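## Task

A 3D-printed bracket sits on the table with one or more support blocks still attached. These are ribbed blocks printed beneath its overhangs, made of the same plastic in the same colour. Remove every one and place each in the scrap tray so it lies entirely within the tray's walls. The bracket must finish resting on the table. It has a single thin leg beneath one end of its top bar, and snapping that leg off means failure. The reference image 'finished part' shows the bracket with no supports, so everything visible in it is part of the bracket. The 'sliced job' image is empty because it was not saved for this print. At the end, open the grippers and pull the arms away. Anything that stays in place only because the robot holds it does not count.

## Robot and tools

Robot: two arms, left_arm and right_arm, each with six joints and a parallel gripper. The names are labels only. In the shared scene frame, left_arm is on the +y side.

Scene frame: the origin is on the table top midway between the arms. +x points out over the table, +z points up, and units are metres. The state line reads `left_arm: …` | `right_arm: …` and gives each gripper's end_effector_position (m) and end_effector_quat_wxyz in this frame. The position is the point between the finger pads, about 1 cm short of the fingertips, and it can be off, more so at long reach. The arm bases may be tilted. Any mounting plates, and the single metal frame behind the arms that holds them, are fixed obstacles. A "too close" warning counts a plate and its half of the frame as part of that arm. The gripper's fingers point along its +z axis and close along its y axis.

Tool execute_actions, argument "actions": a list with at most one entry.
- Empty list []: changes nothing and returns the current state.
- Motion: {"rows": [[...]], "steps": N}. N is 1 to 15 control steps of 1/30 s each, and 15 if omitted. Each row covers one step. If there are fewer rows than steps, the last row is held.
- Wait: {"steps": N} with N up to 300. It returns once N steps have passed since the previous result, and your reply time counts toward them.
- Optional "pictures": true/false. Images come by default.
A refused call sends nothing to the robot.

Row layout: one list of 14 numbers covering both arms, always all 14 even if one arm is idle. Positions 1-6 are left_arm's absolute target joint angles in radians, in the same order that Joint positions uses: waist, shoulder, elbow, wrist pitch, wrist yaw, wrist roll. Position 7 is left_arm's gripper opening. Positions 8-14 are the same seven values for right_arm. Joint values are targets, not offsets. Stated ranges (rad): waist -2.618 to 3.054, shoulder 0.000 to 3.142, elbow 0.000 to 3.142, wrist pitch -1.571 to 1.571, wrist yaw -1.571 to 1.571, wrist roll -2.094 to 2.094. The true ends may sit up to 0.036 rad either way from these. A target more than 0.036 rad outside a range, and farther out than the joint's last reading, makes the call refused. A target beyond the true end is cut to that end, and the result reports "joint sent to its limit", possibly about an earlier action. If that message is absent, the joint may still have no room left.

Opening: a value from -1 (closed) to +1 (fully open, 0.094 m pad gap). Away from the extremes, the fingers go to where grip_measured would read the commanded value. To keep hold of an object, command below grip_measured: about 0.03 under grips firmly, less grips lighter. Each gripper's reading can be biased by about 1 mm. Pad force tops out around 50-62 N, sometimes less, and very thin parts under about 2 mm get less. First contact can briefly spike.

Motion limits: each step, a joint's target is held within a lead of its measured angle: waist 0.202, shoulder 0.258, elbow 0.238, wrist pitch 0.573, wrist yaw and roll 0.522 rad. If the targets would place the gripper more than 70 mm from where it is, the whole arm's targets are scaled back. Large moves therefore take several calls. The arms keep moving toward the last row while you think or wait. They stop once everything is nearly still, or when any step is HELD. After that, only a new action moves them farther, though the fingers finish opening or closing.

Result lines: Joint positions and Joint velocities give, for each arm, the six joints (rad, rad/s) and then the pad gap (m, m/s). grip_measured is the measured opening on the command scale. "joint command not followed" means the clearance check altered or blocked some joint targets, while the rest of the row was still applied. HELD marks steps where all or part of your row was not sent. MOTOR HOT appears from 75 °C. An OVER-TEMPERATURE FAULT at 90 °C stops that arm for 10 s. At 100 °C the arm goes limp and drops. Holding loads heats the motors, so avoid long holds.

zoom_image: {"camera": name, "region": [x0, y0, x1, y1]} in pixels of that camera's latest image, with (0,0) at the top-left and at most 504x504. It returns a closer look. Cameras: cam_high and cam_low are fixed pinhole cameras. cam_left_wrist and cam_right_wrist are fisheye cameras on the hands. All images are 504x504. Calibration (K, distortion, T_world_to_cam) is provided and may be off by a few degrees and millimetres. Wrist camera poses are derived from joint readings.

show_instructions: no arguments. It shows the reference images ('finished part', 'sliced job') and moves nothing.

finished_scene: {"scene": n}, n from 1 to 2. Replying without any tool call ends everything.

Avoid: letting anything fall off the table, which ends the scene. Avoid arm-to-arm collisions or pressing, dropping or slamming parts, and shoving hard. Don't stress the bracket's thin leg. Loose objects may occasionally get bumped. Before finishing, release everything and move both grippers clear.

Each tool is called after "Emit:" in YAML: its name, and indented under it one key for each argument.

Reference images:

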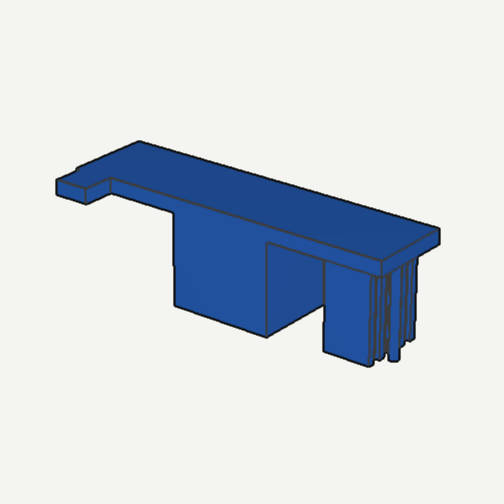

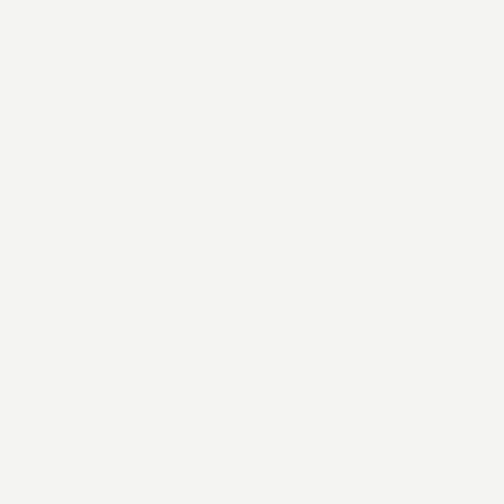

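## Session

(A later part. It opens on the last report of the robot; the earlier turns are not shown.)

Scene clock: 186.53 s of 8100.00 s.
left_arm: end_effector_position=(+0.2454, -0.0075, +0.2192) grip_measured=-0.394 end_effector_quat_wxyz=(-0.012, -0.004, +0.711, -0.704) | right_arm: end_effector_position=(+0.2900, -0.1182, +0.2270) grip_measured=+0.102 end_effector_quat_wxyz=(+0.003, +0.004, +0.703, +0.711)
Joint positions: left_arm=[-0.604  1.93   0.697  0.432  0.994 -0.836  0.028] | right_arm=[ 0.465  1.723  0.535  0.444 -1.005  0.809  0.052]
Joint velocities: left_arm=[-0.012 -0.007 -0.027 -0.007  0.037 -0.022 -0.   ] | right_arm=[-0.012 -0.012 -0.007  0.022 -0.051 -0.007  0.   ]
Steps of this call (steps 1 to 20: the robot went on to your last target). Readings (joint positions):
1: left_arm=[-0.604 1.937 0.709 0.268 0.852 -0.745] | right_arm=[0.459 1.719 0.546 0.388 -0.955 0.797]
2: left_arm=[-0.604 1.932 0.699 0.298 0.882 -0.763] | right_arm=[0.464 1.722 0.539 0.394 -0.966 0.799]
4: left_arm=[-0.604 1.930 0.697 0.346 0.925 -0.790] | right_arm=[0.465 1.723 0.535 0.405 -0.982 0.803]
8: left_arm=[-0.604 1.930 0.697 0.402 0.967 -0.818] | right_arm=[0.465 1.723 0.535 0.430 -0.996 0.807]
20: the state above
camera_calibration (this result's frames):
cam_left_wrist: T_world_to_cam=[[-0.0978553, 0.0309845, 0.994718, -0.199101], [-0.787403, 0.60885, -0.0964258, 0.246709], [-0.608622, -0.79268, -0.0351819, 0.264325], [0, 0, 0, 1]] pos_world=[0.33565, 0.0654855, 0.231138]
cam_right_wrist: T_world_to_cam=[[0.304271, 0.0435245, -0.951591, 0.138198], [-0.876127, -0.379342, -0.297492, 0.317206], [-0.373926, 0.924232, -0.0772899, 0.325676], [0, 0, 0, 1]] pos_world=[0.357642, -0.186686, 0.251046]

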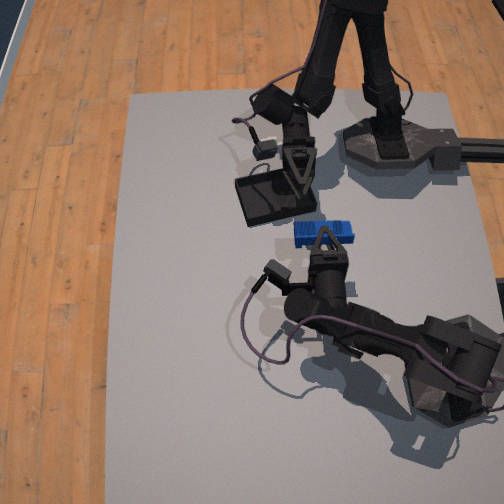

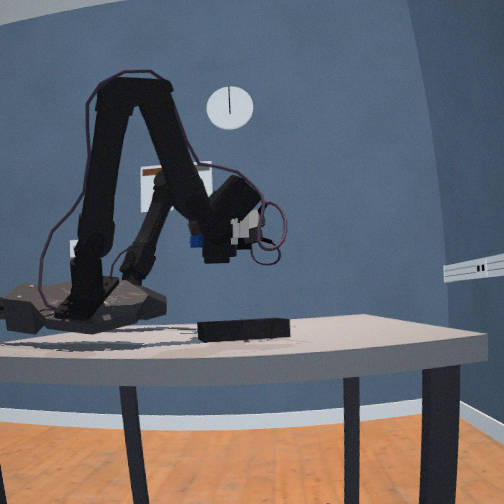

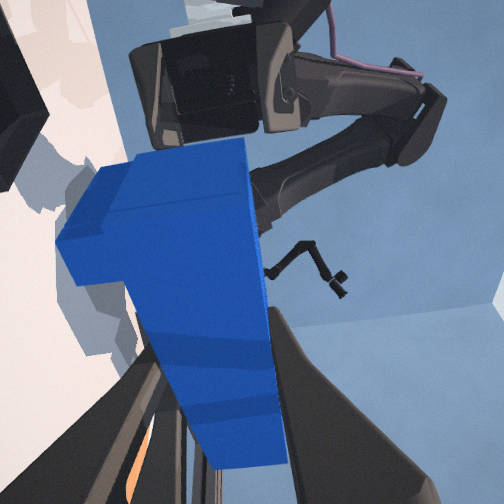

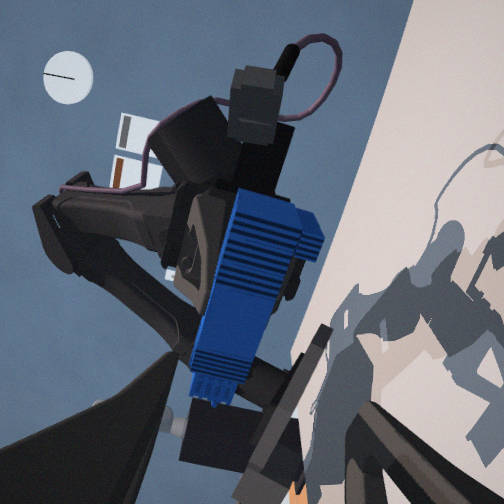

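Emit:
zoom_image:
  camera: "cam_high"
  region: [260, 150, 380, 270]

Emit:
zoom_image:
  camera: "cam_right_wrist"
  region: [150, 170, 400, 420]

Region (260, 150, 380, 270) of cam_high's 504x504 image, scaled by 4.200, with more detail than that image has.

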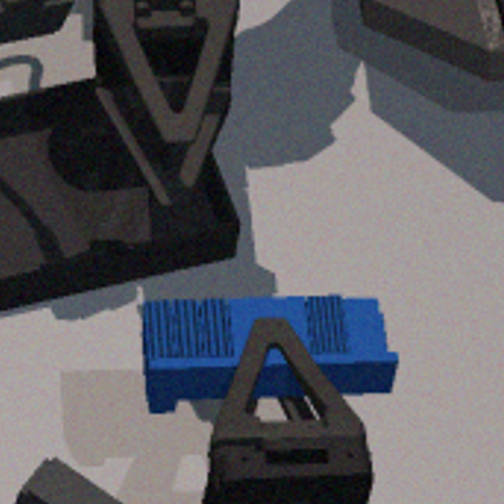

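Region (150, 170, 400, 420) of cam_right_wrist's 504x504 image, scaled by 2.016, with more detail than that image has.

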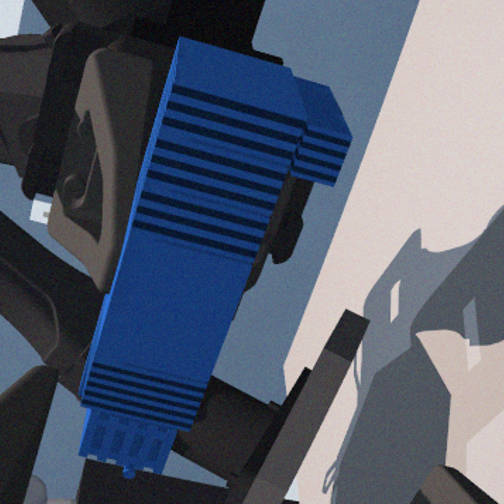

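Emit:
execute_actions:
  actions:
    - {"rows":[[-0.603,1.925,0.695,0.45,1.005,-0.835,-0.44,0.485,1.735,0.54,0.475,-0.99,0.83,0.0],[-0.603,1.925,0.695,0.45,1.005,-0.835,-0.44,0.505,1.75,0.545,0.50,-0.975,0.85,0.0],[-0.603,1.925,0.695,0.45,1.005,-0.835,-0.44,0.525,1.765,0.55,0.53,-0.96,0.87,0.0],[-0.603,1.925,0.695,0.45,1.005,-0.835,-0.44,0.545,1.78,0.555,0.56,-0.945,0.89,0.0],[-0.603,1.925,0.695,0.45,1.005,-0.835,-0.44,0.565,1.795,0.56,0.59,-0.93,0.91,0.0],[-0.603,1.925,0.695,0.45,1.005,-0.835,-0.44,0.585,1.81,0.565,0.62,-0.91,0.93,0.0],[-0.603,1.925,0.695,0.45,1.005,-0.835,-0.44,0.605,1.825,0.57,0.65,-0.89,0.95,0.0],[-0.603,1.925,0.695,0.45,1.005,-0.835,-0.44,0.625,1.84,0.575,0.675,-0.875,0.97,0.0],[-0.603,1.925,0.695,0.45,1.005,-0.835,-0.44,0.645,1.85,0.58,0.695,-0.86,0.99,0.0],[-0.603,1.925,0.695,0.45,1.005,-0.835,-0.44,0.665,1.858,0.58,0.703,-0.855,1.005,0.0]],"steps":15}
  pictures: false

Emit:
execute_actions:
  actions:
    - {"steps":15}

Emit:
zoom_image:
  camera: "cam_high"
  region: [260, 150, 380, 270]

Scene clock: 212.53 s of 8100.00 s.
left_arm: end_effector_position=(+0.2454, -0.0075, +0.2196) grip_measured=-0.394 end_effector_quat_wxyz=(-0.012, -0.004, +0.710, -0.704) | right_arm: end_effector_position=(+0.2704, -0.0642, +0.2301) grip_measured=+0.002 end_effector_quat_wxyz=(-0.014, -0.006, +0.708, +0.706)
Joint positions: left_arm=[-0.604  1.93   0.697  0.433  0.995 -0.837  0.028] | right_arm=[ 0.658  1.852  0.554  0.663 -0.877  0.981  0.047]
Joint velocities: left_arm=[-0.007 -0.017 -0.012 -0.066  0.066  0.066 -0.001] | right_arm=[ 0.007 -0.007  0.007  0.227  0.11   0.125 -0.001]
Steps of this call (steps 1 to 15: the robot went on to your last target; steps 16 to 90: nothing new was sent; then 22.50 s passed at rest; steps 91 to 105: all 15 steps of this action). Readings (joint positions):
91: left_arm=[-0.604 1.930 0.697 0.433 0.995 -0.837] | right_arm=[0.466 1.723 0.535 0.447 -1.003 0.812]
92: left_arm=[-0.604 1.930 0.697 0.433 0.995 -0.837] | right_arm=[0.469 1.725 0.535 0.455 -0.998 0.819]
94: left_arm=[-0.604 1.930 0.697 0.433 0.995 -0.837] | right_arm=[0.494 1.741 0.535 0.487 -0.981 0.840]
98: left_arm=[-0.604 1.930 0.697 0.433 0.995 -0.837] | right_arm=[0.577 1.804 0.542 0.568 -0.934 0.899]
105: the state above

Scene clock: 213.03 s of 8100.00 s.
left_arm: end_effector_position=(+0.2454, -0.0075, +0.2196) grip_measured=-0.394 end_effector_quat_wxyz=(-0.012, -0.004, +0.710, -0.704) | right_arm: end_effector_position=(+0.2761, -0.0641, +0.2328) grip_measured=+0.002 end_effector_quat_wxyz=(-0.005, +0.003, +0.706, +0.708)
Joint positions: left_arm=[-0.604  1.93   0.697  0.433  0.995 -0.837  0.028] | right_arm=[ 0.658  1.852  0.554  0.692 -0.859  1.003  0.047]
Joint velocities: left_arm=[ 0.017  0.002 -0.022 -0.007 -0.022 -0.081 -0.001] | right_arm=[-0.007  0.012 -0.012 -0.022 -0.007 -0.007 -0.   ]
Steps of this call (steps 1 to 15: the robot went on to your last target). Readings (joint positions):
1: left_arm=[-0.604 1.930 0.697 0.433 0.995 -0.837] | right_arm=[0.658 1.852 0.554 0.670 -0.872 0.986]
2: left_arm=[-0.604 1.930 0.697 0.433 0.995 -0.837] | right_arm=[0.658 1.852 0.554 0.675 -0.870 0.989]
4: left_arm=[-0.604 1.930 0.697 0.433 0.995 -0.837] | right_arm=[0.658 1.852 0.554 0.682 -0.865 0.995]
8: left_arm=[-0.604 1.930 0.697 0.433 0.995 -0.837] | right_arm=[0.658 1.852 0.554 0.689 -0.861 1.000]
15: the state above
camera_calibration (this result's frames):
cam_left_wrist: T_world_to_cam=[[-0.0979486, 0.0326824, 0.994655, -0.199424], [-0.787064, 0.609114, -0.0975204, 0.246889], [-0.609045, -0.792409, -0.0339387, 0.264155], [0, 0, 0, 1]] pos_world=[0.335666, 0.0654531, 0.2314]
cam_right_wrist: T_world_to_cam=[[0.292725, 0.0400675, -0.955357, 0.149445], [-0.874292, -0.39337, -0.284385, 0.322821], [-0.387203, 0.918507, -0.0801186, 0.274916], [0, 0, 0, 1]] pos_world=[0.344942, -0.131512, 0.256605]

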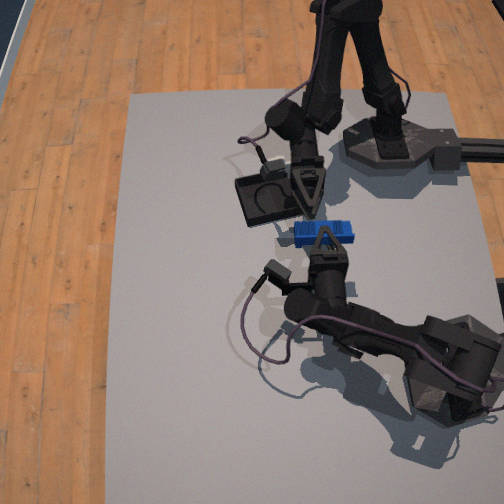

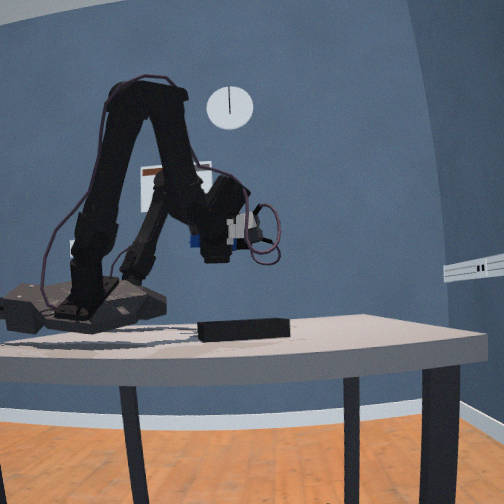

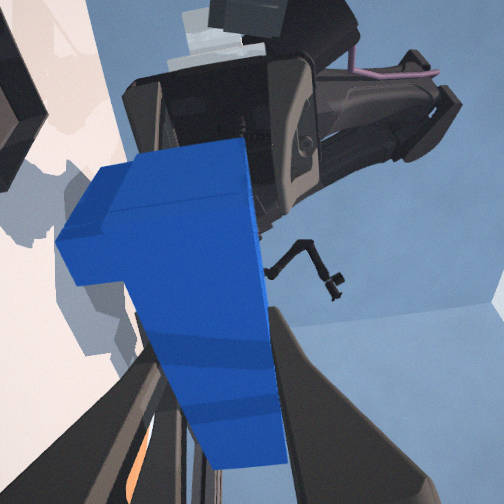

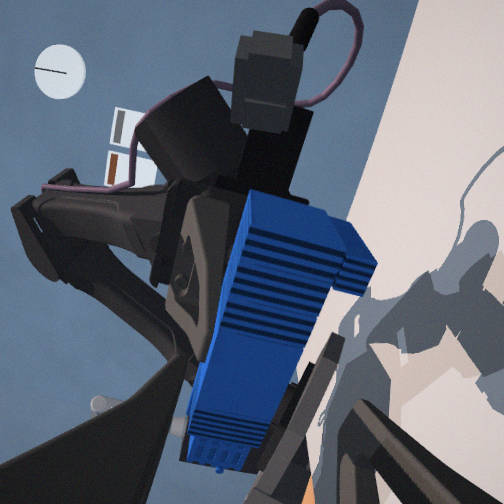

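Region (260, 150, 380, 270) of cam_high's 504x504 image, scaled by 4.200, with more detail than that image has.

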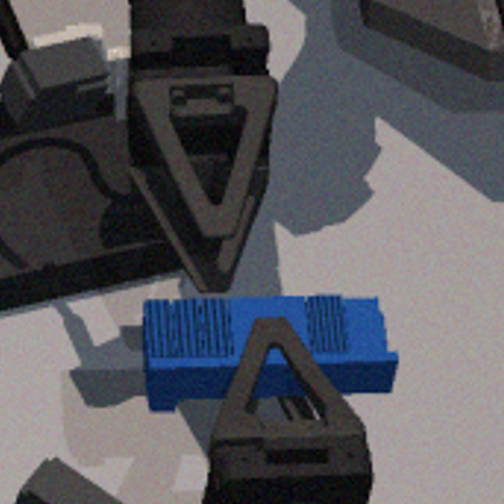

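Emit:
execute_actions:
  actions:
    - {"rows":[[-0.603,1.925,0.695,0.45,1.005,-0.835,-0.44,0.648,1.865,0.595,0.68,-0.88,0.995,0.2],[-0.603,1.925,0.695,0.45,1.005,-0.835,-0.44,0.642,1.875,0.61,0.67,-0.89,0.99,0.2],[-0.603,1.925,0.695,0.45,1.005,-0.835,-0.44,0.636,1.887,0.625,0.66,-0.90,0.985,0.2],[-0.603,1.925,0.695,0.45,1.005,-0.835,-0.44,0.63,1.90,0.64,0.65,-0.91,0.975,0.2],[-0.603,1.925,0.695,0.45,1.005,-0.835,-0.44,0.624,1.912,0.655,0.64,-0.915,0.965,0.2],[-0.603,1.925,0.695,0.45,1.005,-0.835,-0.44,0.62,1.925,0.67,0.64,-0.915,0.965,0.2],[-0.603,1.925,0.695,0.45,1.005,-0.835,-0.44,0.617,1.94,0.685,0.64,-0.915,0.965,0.2]],"steps":15}

Scene clock: 238.13 s of 8100.00 s.
left_arm: end_effector_position=(+0.2454, -0.0075, +0.2196) grip_measured=-0.394 end_effector_quat_wxyz=(-0.012, -0.004, +0.710, -0.704) | right_arm: end_effector_position=(+0.3058, -0.0577, +0.2323) grip_measured=+0.198 end_effector_quat_wxyz=(+0.001, +0.004, +0.701, +0.713)
Joint positions: left_arm=[-0.604  1.93   0.697  0.433  0.995 -0.838  0.028] | right_arm=[ 0.62   1.93   0.664  0.661 -0.889  0.982  0.056]
Joint velocities: left_arm=[-0.002 -0.002  0.007  0.007 -0.022  0.022  0.   ] | right_arm=[-0.012  0.017 -0.002 -0.037 -0.051  0.037  0.   ]
Steps of this call (steps 1 to 15: the robot went on to your last target; steps 16 to 90: nothing new was sent; then 21.60 s passed at rest; steps 91 to 105: all 15 steps of this action). Readings (joint positions):
91: left_arm=[-0.604 1.930 0.697 0.433 0.995 -0.838] | right_arm=[0.658 1.852 0.556 0.692 -0.858 1.004]
92: left_arm=[-0.604 1.930 0.697 0.433 0.995 -0.838] | right_arm=[0.657 1.854 0.562 0.689 -0.862 1.004]
94: left_arm=[-0.604 1.930 0.697 0.433 0.995 -0.838] | right_arm=[0.649 1.869 0.588 0.682 -0.871 1.002]
98: left_arm=[-0.604 1.930 0.697 0.433 0.995 -0.838] | right_arm=[0.626 1.916 0.651 0.671 -0.883 0.989]
105: the state above
camera_calibration (this result's frames):
cam_left_wrist: T_world_to_cam=[[-0.0975693, 0.0326776, 0.994692, -0.199525], [-0.787103, 0.609112, -0.0972175, 0.246832], [-0.609056, -0.792411, -0.03371, 0.264107], [0, 0, 0, 1]] pos_world=[0.33567, 0.0654534, 0.231366]
cam_right_wrist: T_world_to_cam=[[0.299917, 0.0494268, -0.952684, 0.137645], [-0.87618, -0.380707, -0.295584, 0.355097], [-0.377303, 0.923374, -0.0708736, 0.275551], [0, 0, 0, 1]] pos_world=[0.373813, -0.126052, 0.255622]

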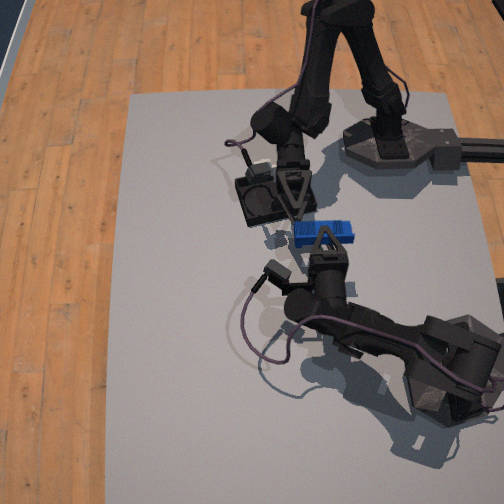

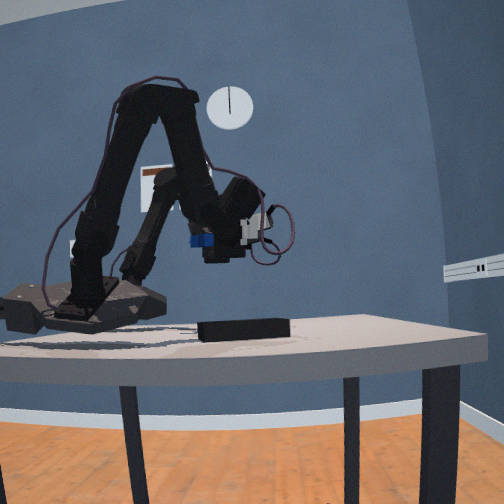

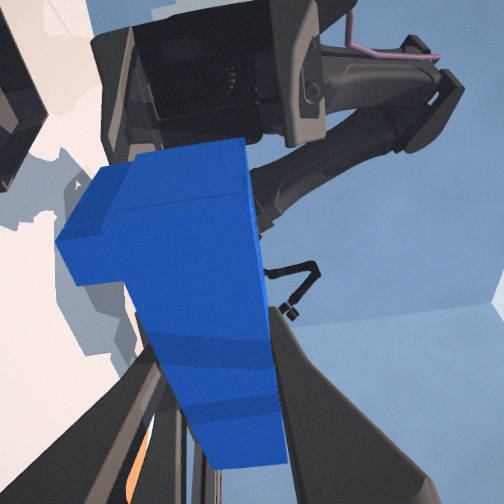

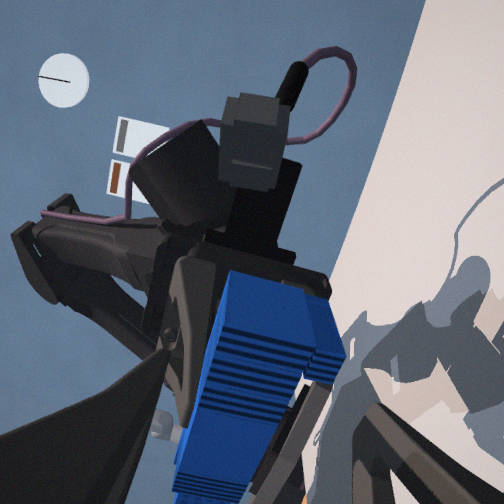

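Emit:
execute_actions:
  actions:
    - {"rows":[[-0.603,1.925,0.695,0.45,1.005,-0.835,-0.44,0.63,1.952,0.69,0.67,-0.885,0.985,0.3],[-0.603,1.925,0.695,0.45,1.005,-0.835,-0.44,0.64,1.964,0.696,0.68,-0.877,0.99,0.3],[-0.603,1.925,0.695,0.45,1.005,-0.835,-0.44,0.65,1.976,0.702,0.69,-0.869,1.0,0.3],[-0.603,1.925,0.695,0.45,1.005,-0.835,-0.44,0.66,1.988,0.709,0.70,-0.86,1.01,0.3],[-0.603,1.925,0.695,0.45,1.005,-0.835,-0.44,0.67,2.0,0.716,0.712,-0.852,1.02,0.3],[-0.603,1.925,0.695,0.45,1.005,-0.835,-0.44,0.68,2.012,0.723,0.724,-0.843,1.03,0.3],[-0.603,1.925,0.695,0.45,1.005,-0.835,-0.44,0.69,2.024,0.73,0.736,-0.834,1.035,0.3],[-0.603,1.925,0.695,0.45,1.005,-0.835,-0.44,0.70,2.035,0.737,0.748,-0.825,1.04,0.3],[-0.603,1.925,0.695,0.45,1.005,-0.835,-0.44,0.708,2.044,0.744,0.756,-0.818,1.043,0.3]],"steps":15}
  pictures: false

Emit:
execute_actions:
  actions:
    - {"steps":10}

Emit:
zoom_image:
  camera: "cam_high"
  region: [260, 150, 380, 270]

Scene clock: 248.03 s of 8100.00 s.
left_arm: end_effector_position=(+0.2454, -0.0075, +0.2196) grip_measured=-0.394 end_effector_quat_wxyz=(-0.012, -0.004, +0.710, -0.704) | right_arm: end_effector_position=(+0.3002, -0.0247, +0.2252) grip_measured=+0.298 end_effector_quat_wxyz=(-0.009, +0.002, +0.706, +0.708)
Joint positions: left_arm=[-0.604  1.93   0.697  0.433  0.995 -0.838  0.028] | right_arm=[ 0.699  2.037  0.718  0.734 -0.83   1.037  0.061]
Joint velocities: left_arm=[ 0.002 -0.002 -0.007 -0.007  0.007 -0.022  0.   ] | right_arm=[-0.002  0.007 -0.002  0.066  0.051  0.037 -0.001]
Steps of this call (steps 1 to 15: the robot went on to your last target; steps 16 to 90: nothing new was sent; then 6.40 s passed at rest; steps 91 to 105: all 15 steps of this action). Readings (joint positions):
91: left_arm=[-0.604 1.930 0.697 0.433 0.995 -0.838] | right_arm=[0.620 1.931 0.664 0.658 -0.892 0.981]
92: left_arm=[-0.604 1.930 0.697 0.433 0.995 -0.838] | right_arm=[0.620 1.935 0.666 0.661 -0.891 0.982]
94: left_arm=[-0.604 1.930 0.697 0.433 0.995 -0.838] | right_arm=[0.628 1.953 0.675 0.671 -0.883 0.990]
98: left_arm=[-0.604 1.930 0.697 0.433 0.995 -0.838] | right_arm=[0.667 2.005 0.702 0.700 -0.857 1.014]
105: the state above

Scene clock: 248.37 s of 8100.00 s.
left_arm: end_effector_position=(+0.2454, -0.0075, +0.2196) grip_measured=-0.394 end_effector_quat_wxyz=(-0.012, -0.004, +0.710, -0.704) | right_arm: end_effector_position=(+0.3024, -0.0247, +0.2263) grip_measured=+0.298 end_effector_quat_wxyz=(-0.004, +0.004, +0.705, +0.709)
Joint positions: left_arm=[-0.604  1.93   0.697  0.433  0.995 -0.838  0.028] | right_arm=[ 0.699  2.037  0.718  0.745 -0.822  1.042  0.061]
Joint velocities: left_arm=[-0.012 -0.002  0.012 -0.007  0.007 -0.066 -0.001] | right_arm=[-0.007 -0.012 -0.017  0.007 -0.022  0.007  0.   ]
Steps of this call (steps 1 to 10: the robot went on to your last target). Readings (joint positions):
1: left_arm=[-0.604 1.930 0.697 0.433 0.995 -0.838] | right_arm=[0.699 2.037 0.718 0.737 -0.828 1.038]
2: left_arm=[-0.604 1.930 0.697 0.433 0.995 -0.838] | right_arm=[0.699 2.037 0.718 0.739 -0.827 1.039]
4: left_arm=[-0.604 1.930 0.697 0.433 0.995 -0.838] | right_arm=[0.699 2.037 0.718 0.742 -0.825 1.040]
8: left_arm=[-0.604 1.930 0.697 0.433 0.995 -0.838] | right_arm=[0.699 2.037 0.718 0.744 -0.823 1.042]
10: the state above
camera_calibration (this result's frames):
cam_left_wrist: T_world_to_cam=[[-0.0975693, 0.0326776, 0.994692, -0.199525], [-0.787103, 0.609112, -0.0972175, 0.246832], [-0.609056, -0.792411, -0.03371, 0.264107], [0, 0, 0, 1]] pos_world=[0.33567, 0.0654534, 0.231366]
cam_right_wrist: T_world_to_cam=[[0.292767, 0.0407234, -0.955316, 0.133946], [-0.875707, -0.38977, -0.284985, 0.360152], [-0.383959, 0.920011, -0.07845, 0.247044], [0, 0, 0, 1]] pos_world=[0.371027, -0.0923615, 0.249979]

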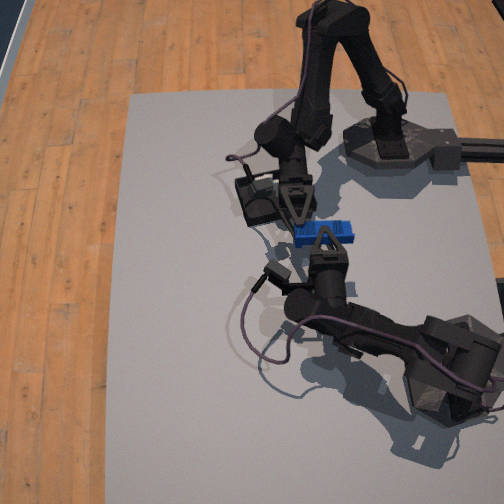

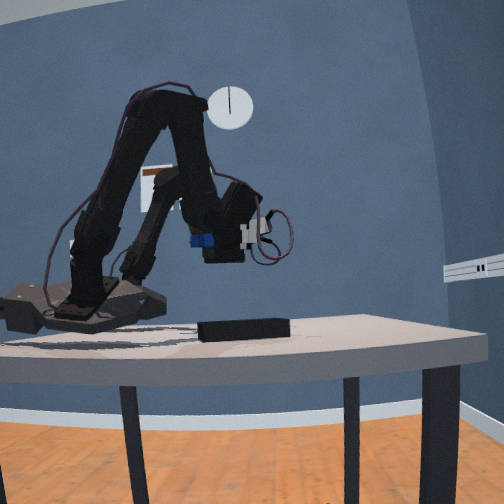

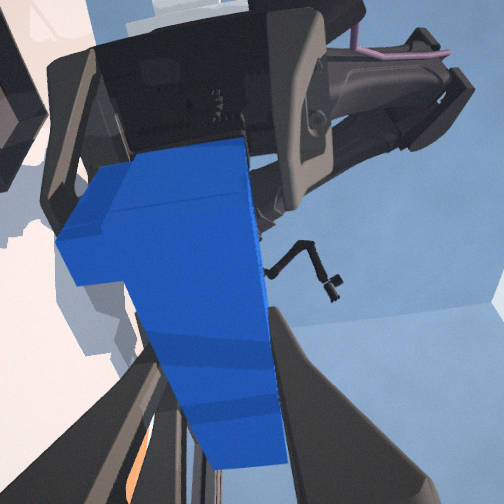

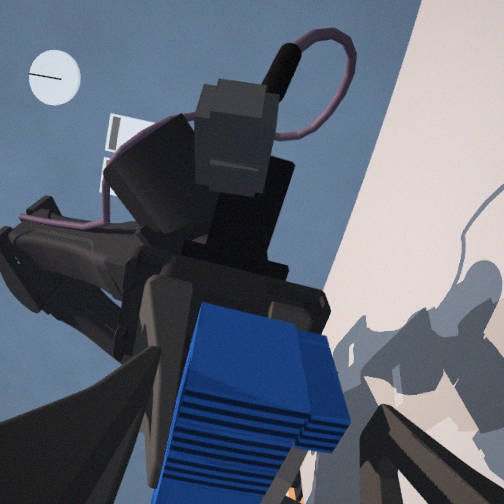

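Region (260, 150, 380, 270) of cam_high's 504x504 image, scaled by 4.200, with more detail than that image has.

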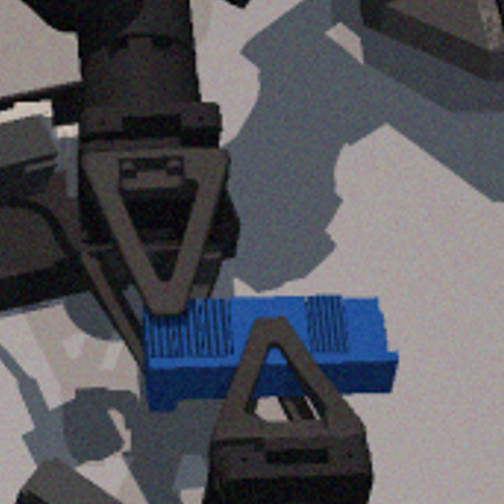

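Emit:
execute_actions:
  actions:
    - {"rows":[[-0.603,1.925,0.695,0.45,1.005,-0.835,-0.44,0.70,2.04,0.73,0.775,-0.793,1.043,0.2],[-0.603,1.925,0.695,0.45,1.005,-0.835,-0.44,0.70,2.04,0.73,0.775,-0.793,1.043,0.15],[-0.603,1.925,0.695,0.45,1.005,-0.835,-0.44,0.70,2.04,0.73,0.775,-0.793,1.043,0.1],[-0.603,1.925,0.695,0.45,1.005,-0.835,-0.44,0.70,2.04,0.73,0.775,-0.793,1.043,0.05],[-0.603,1.925,0.695,0.45,1.005,-0.835,-0.44,0.70,2.04,0.73,0.775,-0.793,1.043,-0.02]],"steps":15}

Emit:
zoom_image:
  camera: "cam_high"
  region: [260, 150, 380, 270]

Scene clock: 256.53 s of 8100.00 s.
left_arm: end_effector_position=(+0.2454, -0.0075, +0.2196) grip_measured=-0.394 end_effector_quat_wxyz=(-0.012, -0.004, +0.710, -0.704) | right_arm: end_effector_position=(+0.3081, -0.0248, +0.2274) grip_measured=-0.018 end_effector_quat_wxyz=(+0.010, +0.009, +0.706, +0.709)
Joint positions: left_arm=[-0.604  1.93   0.697  0.433  0.995 -0.838  0.028] | right_arm=[ 0.699  2.037  0.718  0.764 -0.798  1.043  0.046]
Joint velocities: left_arm=[-0.012  0.002 -0.002  0.037  0.007 -0.081  0.   ] | right_arm=[ 0.017 -0.002 -0.002  0.007 -0.022 -0.007 -0.002]
Steps of this call (steps 1 to 30: the robot went on to your last target; steps 31 to 90: nothing new was sent; then 4.67 s passed at rest; steps 91 to 105: all 15 steps of this action). Readings (joint positions):
91: left_arm=[-0.604 1.930 0.697 0.433 0.995 -0.838] | right_arm=[0.699 2.037 0.718 0.748 -0.818 1.042]
92: left_arm=[-0.604 1.930 0.697 0.433 0.995 -0.838] | right_arm=[0.699 2.037 0.718 0.751 -0.814 1.042]
94: left_arm=[-0.604 1.930 0.697 0.433 0.995 -0.838] | right_arm=[0.699 2.037 0.718 0.757 -0.808 1.042]
98: left_arm=[-0.604 1.930 0.697 0.433 0.995 -0.838] | right_arm=[0.699 2.037 0.718 0.762 -0.801 1.043]
105: the state above
camera_calibration (this result's frames):
cam_left_wrist: T_world_to_cam=[[-0.0975693, 0.0326776, 0.994692, -0.199525], [-0.787103, 0.609112, -0.0972175, 0.246832], [-0.609056, -0.792411, -0.03371, 0.264107], [0, 0, 0, 1]] pos_world=[0.33567, 0.0654534, 0.231366]
cam_right_wrist: T_world_to_cam=[[0.306346, 0.0313577, -0.951404, 0.127964], [-0.882414, -0.365546, -0.29618, 0.37058], [-0.357069, 0.930265, -0.0843131, 0.242675], [0, 0, 0, 1]] pos_world=[0.374455, -0.094301, 0.251964]

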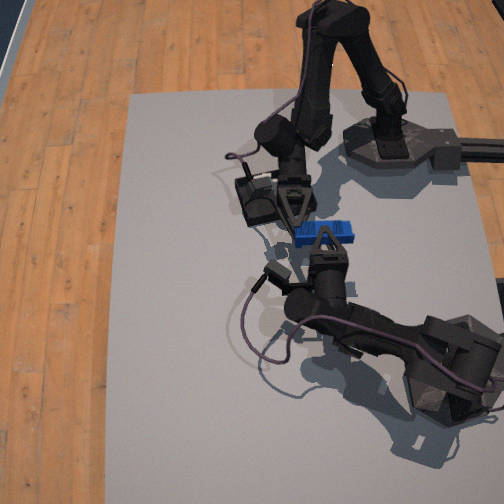

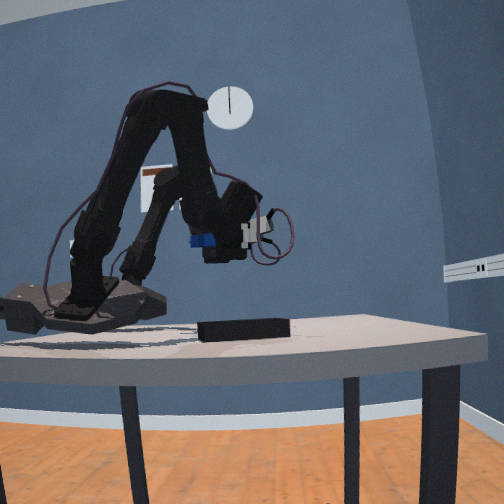

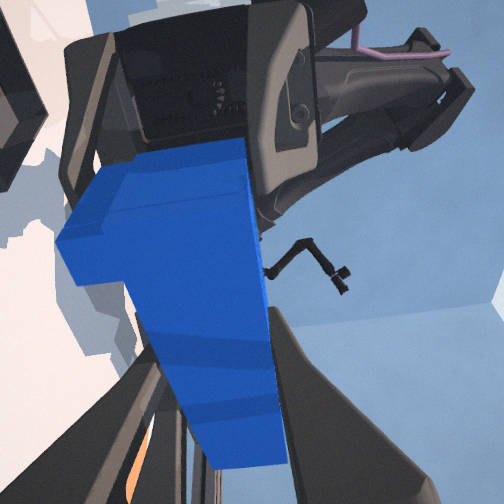

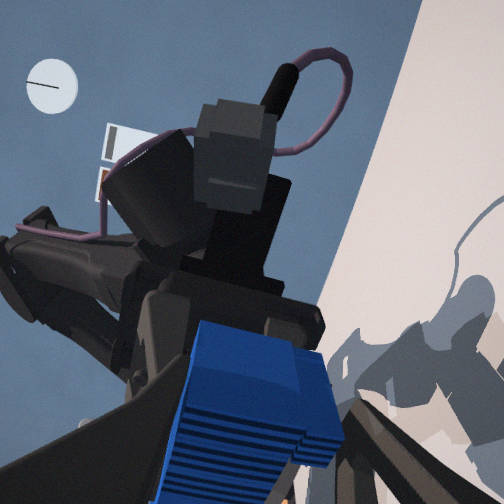

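Region (260, 150, 380, 270) of cam_high's 504x504 image, scaled by 4.200, with more detail than that image has.

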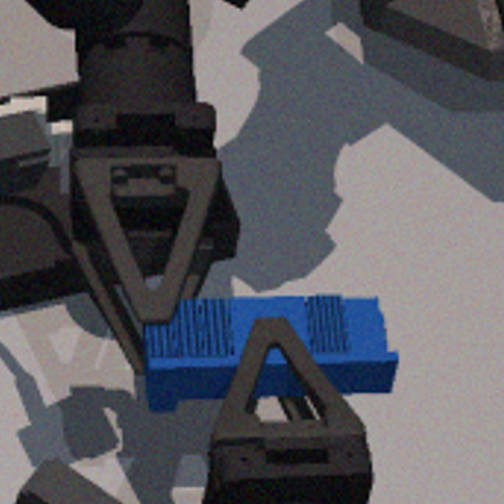

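Emit:
execute_actions:
  actions:
    - {"rows":[[-0.603,1.925,0.695,0.45,1.005,-0.835,-0.44,0.70,2.04,0.73,0.781,-0.795,1.055,-0.05],[-0.603,1.925,0.695,0.45,1.005,-0.835,-0.44,0.70,2.04,0.73,0.781,-0.795,1.055,-0.07],[-0.603,1.925,0.695,0.45,1.005,-0.835,-0.44,0.70,2.04,0.73,0.781,-0.795,1.055,-0.09],[-0.603,1.925,0.695,0.45,1.005,-0.835,-0.44,0.70,2.04,0.73,0.781,-0.795,1.055,-0.11],[-0.603,1.925,0.695,0.45,1.005,-0.835,-0.44,0.70,2.04,0.73,0.781,-0.795,1.055,-0.13],[-0.603,1.925,0.695,0.45,1.005,-0.835,-0.44,0.70,2.04,0.73,0.781,-0.795,1.055,-0.15],[-0.603,1.925,0.695,0.45,1.005,-0.835,-0.44,0.70,2.04,0.73,0.781,-0.795,1.055,-0.17],[-0.603,1.925,0.695,0.45,1.005,-0.835,-0.44,0.70,2.04,0.73,0.781,-0.795,1.055,-0.19],[-0.603,1.925,0.695,0.45,1.005,-0.835,-0.44,0.70,2.04,0.73,0.781,-0.795,1.055,-0.21]],"steps":15}

Scene clock: 265.33 s of 8100.00 s.
left_arm: end_effector_position=(+0.2458, -0.0075, +0.2192) grip_measured=-0.394 end_effector_quat_wxyz=(-0.013, -0.006, +0.711, -0.703) | right_arm: end_effector_position=(+0.3090, -0.0248, +0.2286) grip_measured=-0.196 end_effector_quat_wxyz=(+0.011, +0.012, +0.704, +0.710)
Joint positions: left_arm=[-0.604  1.93   0.697  0.433  0.992 -0.84   0.028] | right_arm=[ 0.699  2.037  0.718  0.772 -0.797  1.052  0.038]
Joint velocities: left_arm=[ 0.022  0.012 -0.027 -0.022  0.037 -0.022  0.001] | right_arm=[-0.002  0.012  0.007 -0.022 -0.066 -0.037 -0.001]
Steps of this call (steps 1 to 15: the robot went on to your last target; steps 16 to 90: nothing new was sent; then 5.30 s passed at rest; steps 91 to 105: all 15 steps of this action). Readings (joint positions):
91: left_arm=[-0.604 1.930 0.697 0.433 0.995 -0.838] | right_arm=[0.699 2.037 0.718 0.766 -0.797 1.044]
92: left_arm=[-0.604 1.930 0.697 0.433 0.995 -0.838] | right_arm=[0.699 2.037 0.718 0.767 -0.797 1.046]
94: left_arm=[-0.604 1.930 0.697 0.433 0.995 -0.838] | right_arm=[0.699 2.037 0.718 0.769 -0.797 1.049]
98: left_arm=[-0.604 1.930 0.697 0.433 0.992 -0.839] | right_arm=[0.699 2.037 0.718 0.772 -0.797 1.052]
105: the state above
camera_calibration (this result's frames):
cam_left_wrist: T_world_to_cam=[[-0.0950263, 0.0303493, 0.995012, -0.199828], [-0.788719, 0.607547, -0.0938558, 0.246755], [-0.607365, -0.793704, -0.0337958, 0.263928], [0, 0, 0, 1]] pos_world=[0.335933, 0.0656302, 0.23091]
cam_right_wrist: T_world_to_cam=[[0.303674, 0.0343609, -0.952156, 0.129932], [-0.884652, -0.360924, -0.29517, 0.372358], [-0.353798, 0.931962, -0.0792058, 0.241019], [0, 0, 0, 1]] pos_world=[0.375222, -0.0946927, 0.252715]

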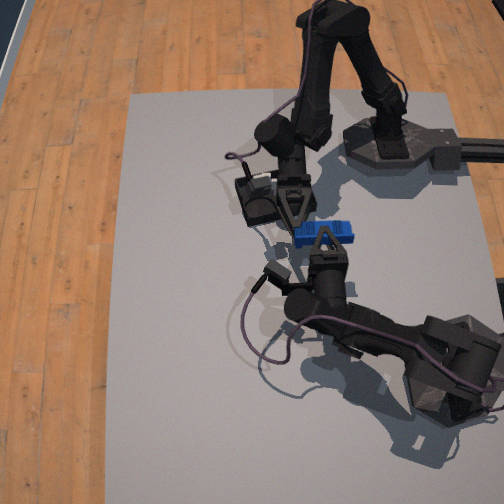

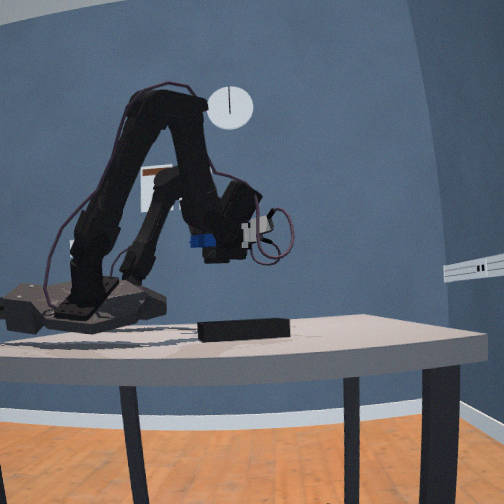

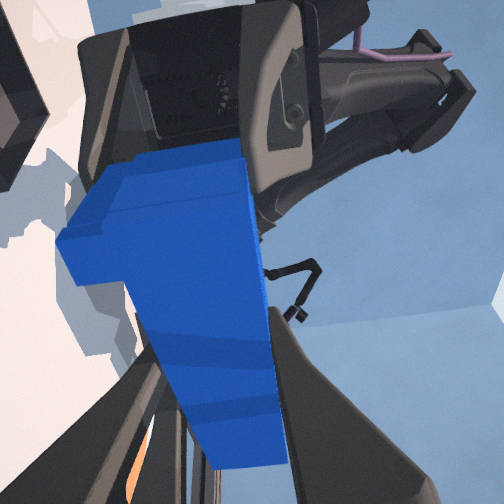

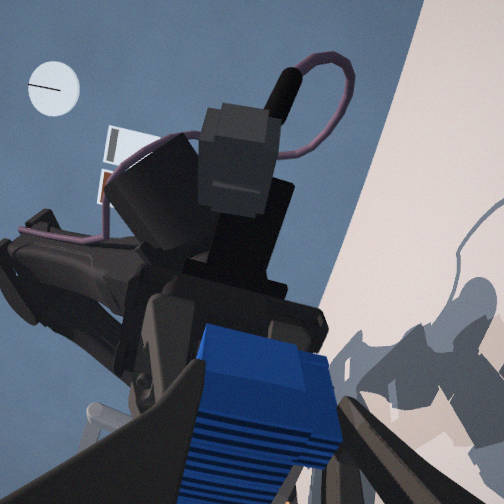

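Emit:
execute_actions:
  actions:
    - {"rows":[[-0.603,1.925,0.695,0.45,1.005,-0.835,-0.44,0.70,2.04,0.72,0.775,-0.80,1.05,-0.235],[-0.603,1.925,0.695,0.45,1.005,-0.835,-0.44,0.70,2.037,0.718,0.765,-0.81,1.045,-0.235],[-0.603,1.925,0.695,0.45,1.005,-0.835,-0.44,0.694,2.028,0.714,0.755,-0.82,1.04,-0.235],[-0.603,1.925,0.695,0.45,1.005,-0.835,-0.44,0.689,2.02,0.71,0.75,-0.825,1.035,-0.235],[-0.603,1.925,0.695,0.45,1.005,-0.835,-0.44,0.684,2.013,0.706,0.744,-0.83,1.03,-0.235],[-0.603,1.925,0.695,0.45,1.005,-0.835,-0.44,0.679,2.006,0.702,0.738,-0.834,1.025,-0.235],[-0.603,1.925,0.695,0.45,1.005,-0.835,-0.44,0.674,2.0,0.698,0.732,-0.838,1.02,-0.235],[-0.603,1.925,0.695,0.45,1.005,-0.835,-0.44,0.669,1.994,0.694,0.726,-0.842,1.015,-0.235],[-0.603,1.925,0.695,0.45,1.005,-0.835,-0.44,0.664,1.988,0.69,0.72,-0.846,1.01,-0.235],[-0.603,1.925,0.695,0.45,1.005,-0.835,-0.44,0.659,1.982,0.686,0.714,-0.85,1.006,-0.235],[-0.603,1.925,0.695,0.45,1.005,-0.835,-0.44,0.654,1.976,0.682,0.708,-0.854,1.002,-0.235]],"steps":15}

Scene clock: 274.70 s of 8100.00 s.
left_arm: end_effector_position=(+0.2412, -0.0113, +0.2212) grip_measured=-0.394 end_effector_quat_wxyz=(-0.016, +0.001, +0.710, -0.704) | right_arm: end_effector_position=(+0.3042, -0.0313, +0.2308) grip_measured=-0.213 end_effector_quat_wxyz=(+0.006, +0.001, +0.705, +0.709)
Joint positions: left_arm=[-0.619  1.93   0.697  0.433  0.994 -0.842  0.028] | right_arm=[ 0.689  2.005  0.707  0.726 -0.823  1.02   0.037]
Joint velocities: left_arm=[-0.027  0.002  0.007 -0.037 -0.037 -0.051  0.   ] | right_arm=[ 0.007 -0.017  0.007 -0.066 -0.066  0.037  0.   ]
Steps of this call (steps 1 to 15: the robot went on to your last target; steps 16 to 90: nothing new was sent; then 5.87 s passed at rest; steps 91 to 105: all 15 steps of this action). Readings (joint positions):
91: left_arm=[-0.604 1.930 0.697 0.433 0.992 -0.841] | right_arm=[0.699 2.037 0.718 0.772 -0.797 1.052]
92: left_arm=[-0.604 1.930 0.697 0.433 0.992 -0.841] | right_arm=[0.699 2.037 0.718 0.772 -0.797 1.052]
94: left_arm=[-0.604 1.930 0.697 0.433 0.992 -0.842] | right_arm=[0.699 2.037 0.718 0.772 -0.797 1.051]
98: left_arm=[-0.605 1.930 0.697 0.433 0.993 -0.842] | right_arm=[0.696 2.029 0.718 0.755 -0.804 1.041]
105: the state above
camera_calibration (this result's frames):
cam_left_wrist: T_world_to_cam=[[-0.0988038, 0.0335152, 0.994542, -0.201052], [-0.778996, 0.619282, -0.0982594, 0.24439], [-0.619195, -0.784453, -0.0350793, 0.261466], [0, 0, 0, 1]] pos_world=[0.332413, 0.0604997, 0.23314]
cam_right_wrist: T_world_to_cam=[[0.311754, 0.0383857, -0.949387, 0.130723], [-0.873699, -0.381128, -0.30231, 0.364102], [-0.373442, 0.923725, -0.0852805, 0.252659], [0, 0, 0, 1]] pos_world=[0.371716, -0.0996359, 0.255725]

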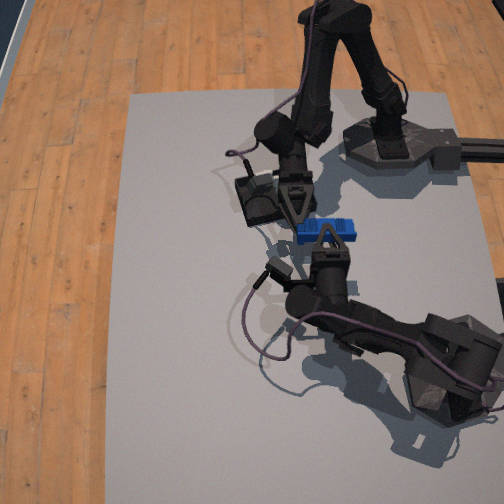

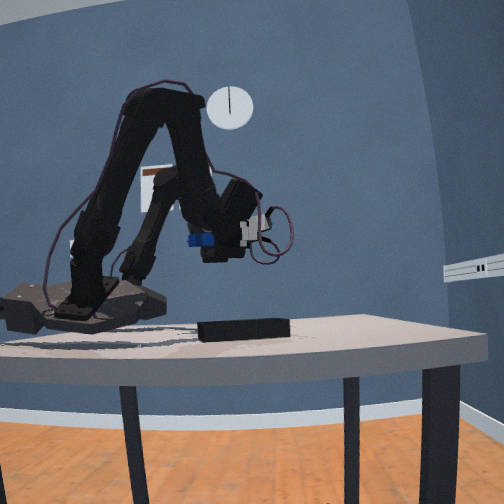

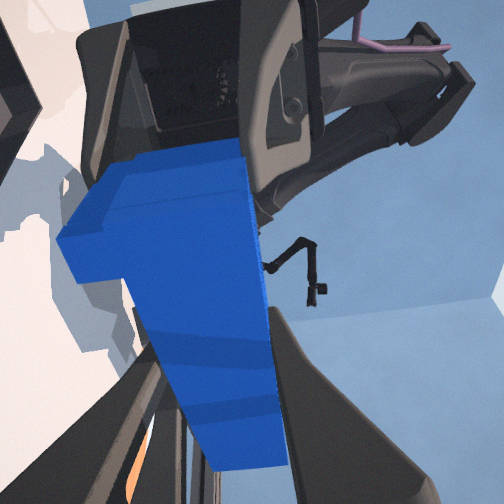

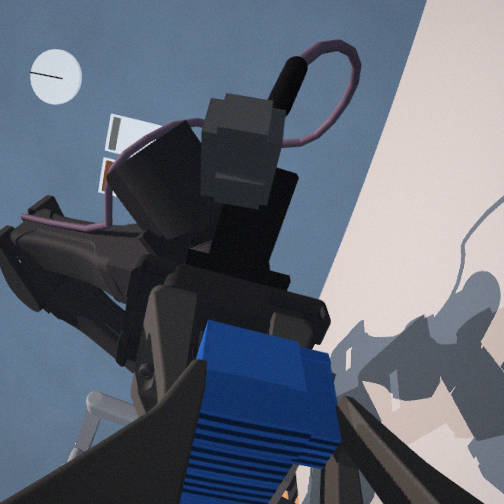

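Emit:
execute_actions:
  actions:
    - {"rows":[[-0.60,1.925,0.695,0.45,1.005,-0.835,-0.45,0.654,1.976,0.682,0.71,-0.85,1.01,-0.255],[-0.595,1.925,0.695,0.45,1.005,-0.835,-0.45,0.65,1.974,0.68,0.71,-0.85,1.01,-0.255],[-0.59,1.925,0.693,0.45,1.003,-0.835,-0.45,0.645,1.972,0.678,0.71,-0.85,1.01,-0.255],[-0.585,1.925,0.691,0.45,1.0,-0.835,-0.45,0.64,1.97,0.676,0.71,-0.85,1.01,-0.255],[-0.58,1.925,0.689,0.45,0.995,-0.835,-0.45,0.635,1.968,0.674,0.71,-0.85,1.01,-0.255],[-0.575,1.925,0.687,0.45,0.99,-0.835,-0.45,0.63,1.966,0.672,0.71,-0.85,1.01,-0.255],[-0.57,1.925,0.685,0.45,0.985,-0.835,-0.45,0.625,1.964,0.67,0.71,-0.85,1.01,-0.255],[-0.565,1.925,0.683,0.45,0.98,-0.835,-0.45,0.62,1.962,0.668,0.71,-0.85,1.01,-0.255],[-0.56,1.925,0.681,0.45,0.975,-0.835,-0.45,0.615,1.96,0.666,0.71,-0.85,1.01,-0.255]],"steps":15}

Scene clock: 286.53 s of 8100.00 s.
left_arm: end_effector_position=(+0.2406, -0.0124, +0.2171) grip_measured=-0.394 end_effector_quat_wxyz=(-0.021, -0.002, +0.713, -0.701) | right_arm: end_effector_position=(+0.3033, -0.0352, +0.2262) grip_measured=-0.213 end_effector_quat_wxyz=(-0.000, +0.005, +0.707, +0.707)
Joint positions: left_arm=[-0.619  1.942  0.697  0.433  0.99  -0.843  0.028] | right_arm=[ 0.676  2.003  0.696  0.716 -0.834  1.017  0.037]
Joint velocities: left_arm=[ 0.007  0.012  0.007 -0.081  0.037  0.022  0.   ] | right_arm=[ 0.007 -0.002 -0.002 -0.007 -0.051 -0.007 -0.   ]
Steps of this call (steps 1 to 15: the robot went on to your last target; steps 16 to 90: nothing new was sent; then 8.33 s passed at rest; steps 91 to 105: all 15 steps of this action). Readings (joint positions):
91: left_arm=[-0.619 1.930 0.697 0.433 0.994 -0.842] | right_arm=[0.688 2.004 0.707 0.724 -0.825 1.017]
92: left_arm=[-0.619 1.930 0.697 0.433 0.994 -0.842] | right_arm=[0.688 2.004 0.707 0.724 -0.825 1.017]
94: left_arm=[-0.619 1.930 0.697 0.433 0.994 -0.842] | right_arm=[0.686 2.004 0.707 0.724 -0.827 1.017]
98: left_arm=[-0.619 1.930 0.697 0.433 0.988 -0.843] | right_arm=[0.681 2.004 0.707 0.721 -0.833 1.017]
105: the state above
camera_calibration (this result's frames):
cam_left_wrist: T_world_to_cam=[[-0.088199, 0.0263717, 0.995754, -0.199869], [-0.779201, 0.620921, -0.0854624, 0.241523], [-0.620538, -0.78343, -0.0342157, 0.260277], [0, 0, 0, 1]] pos_world=[0.332078, 0.0592131, 0.228567]
cam_right_wrist: T_world_to_cam=[[0.297747, 0.0339378, -0.954042, 0.131955], [-0.876696, -0.385803, -0.287332, 0.357759], [-0.377824, 0.921957, -0.0851185, 0.256716], [0, 0, 0, 1]] pos_world=[0.371351, -0.103134, 0.250538]

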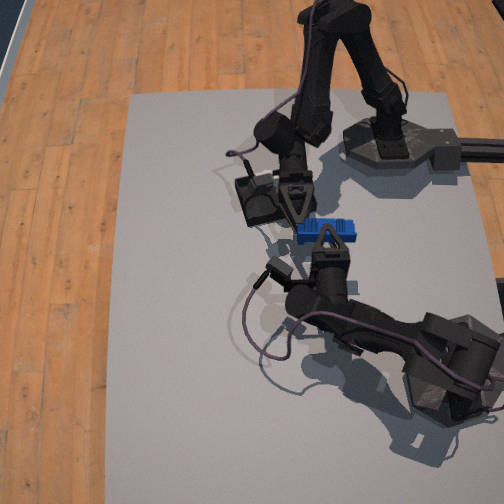

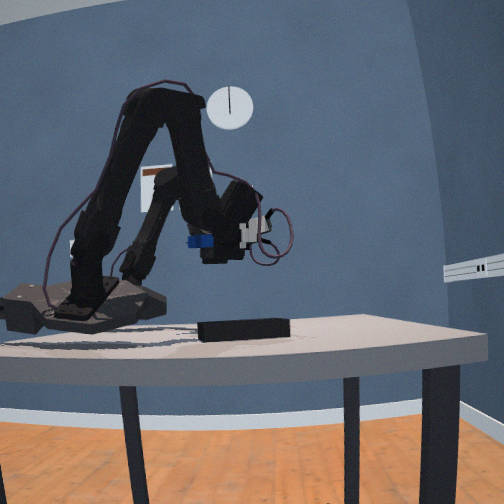

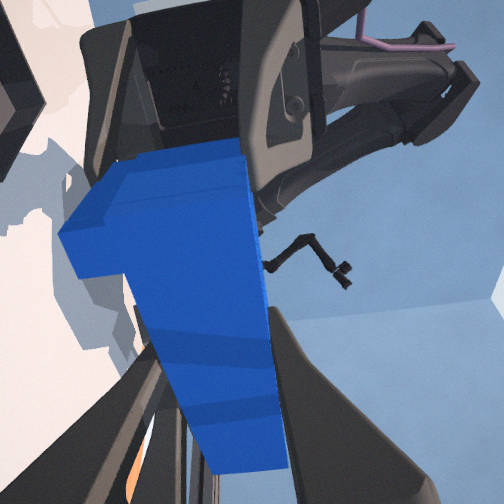

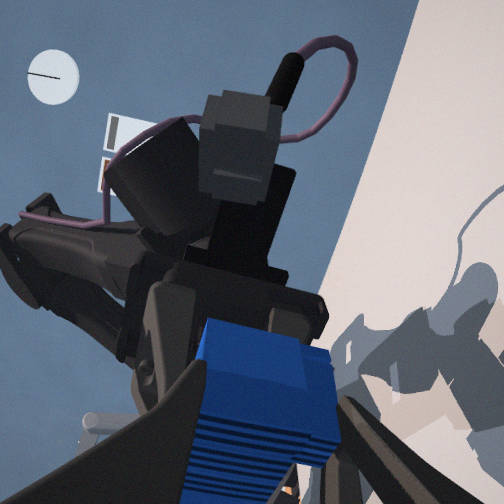

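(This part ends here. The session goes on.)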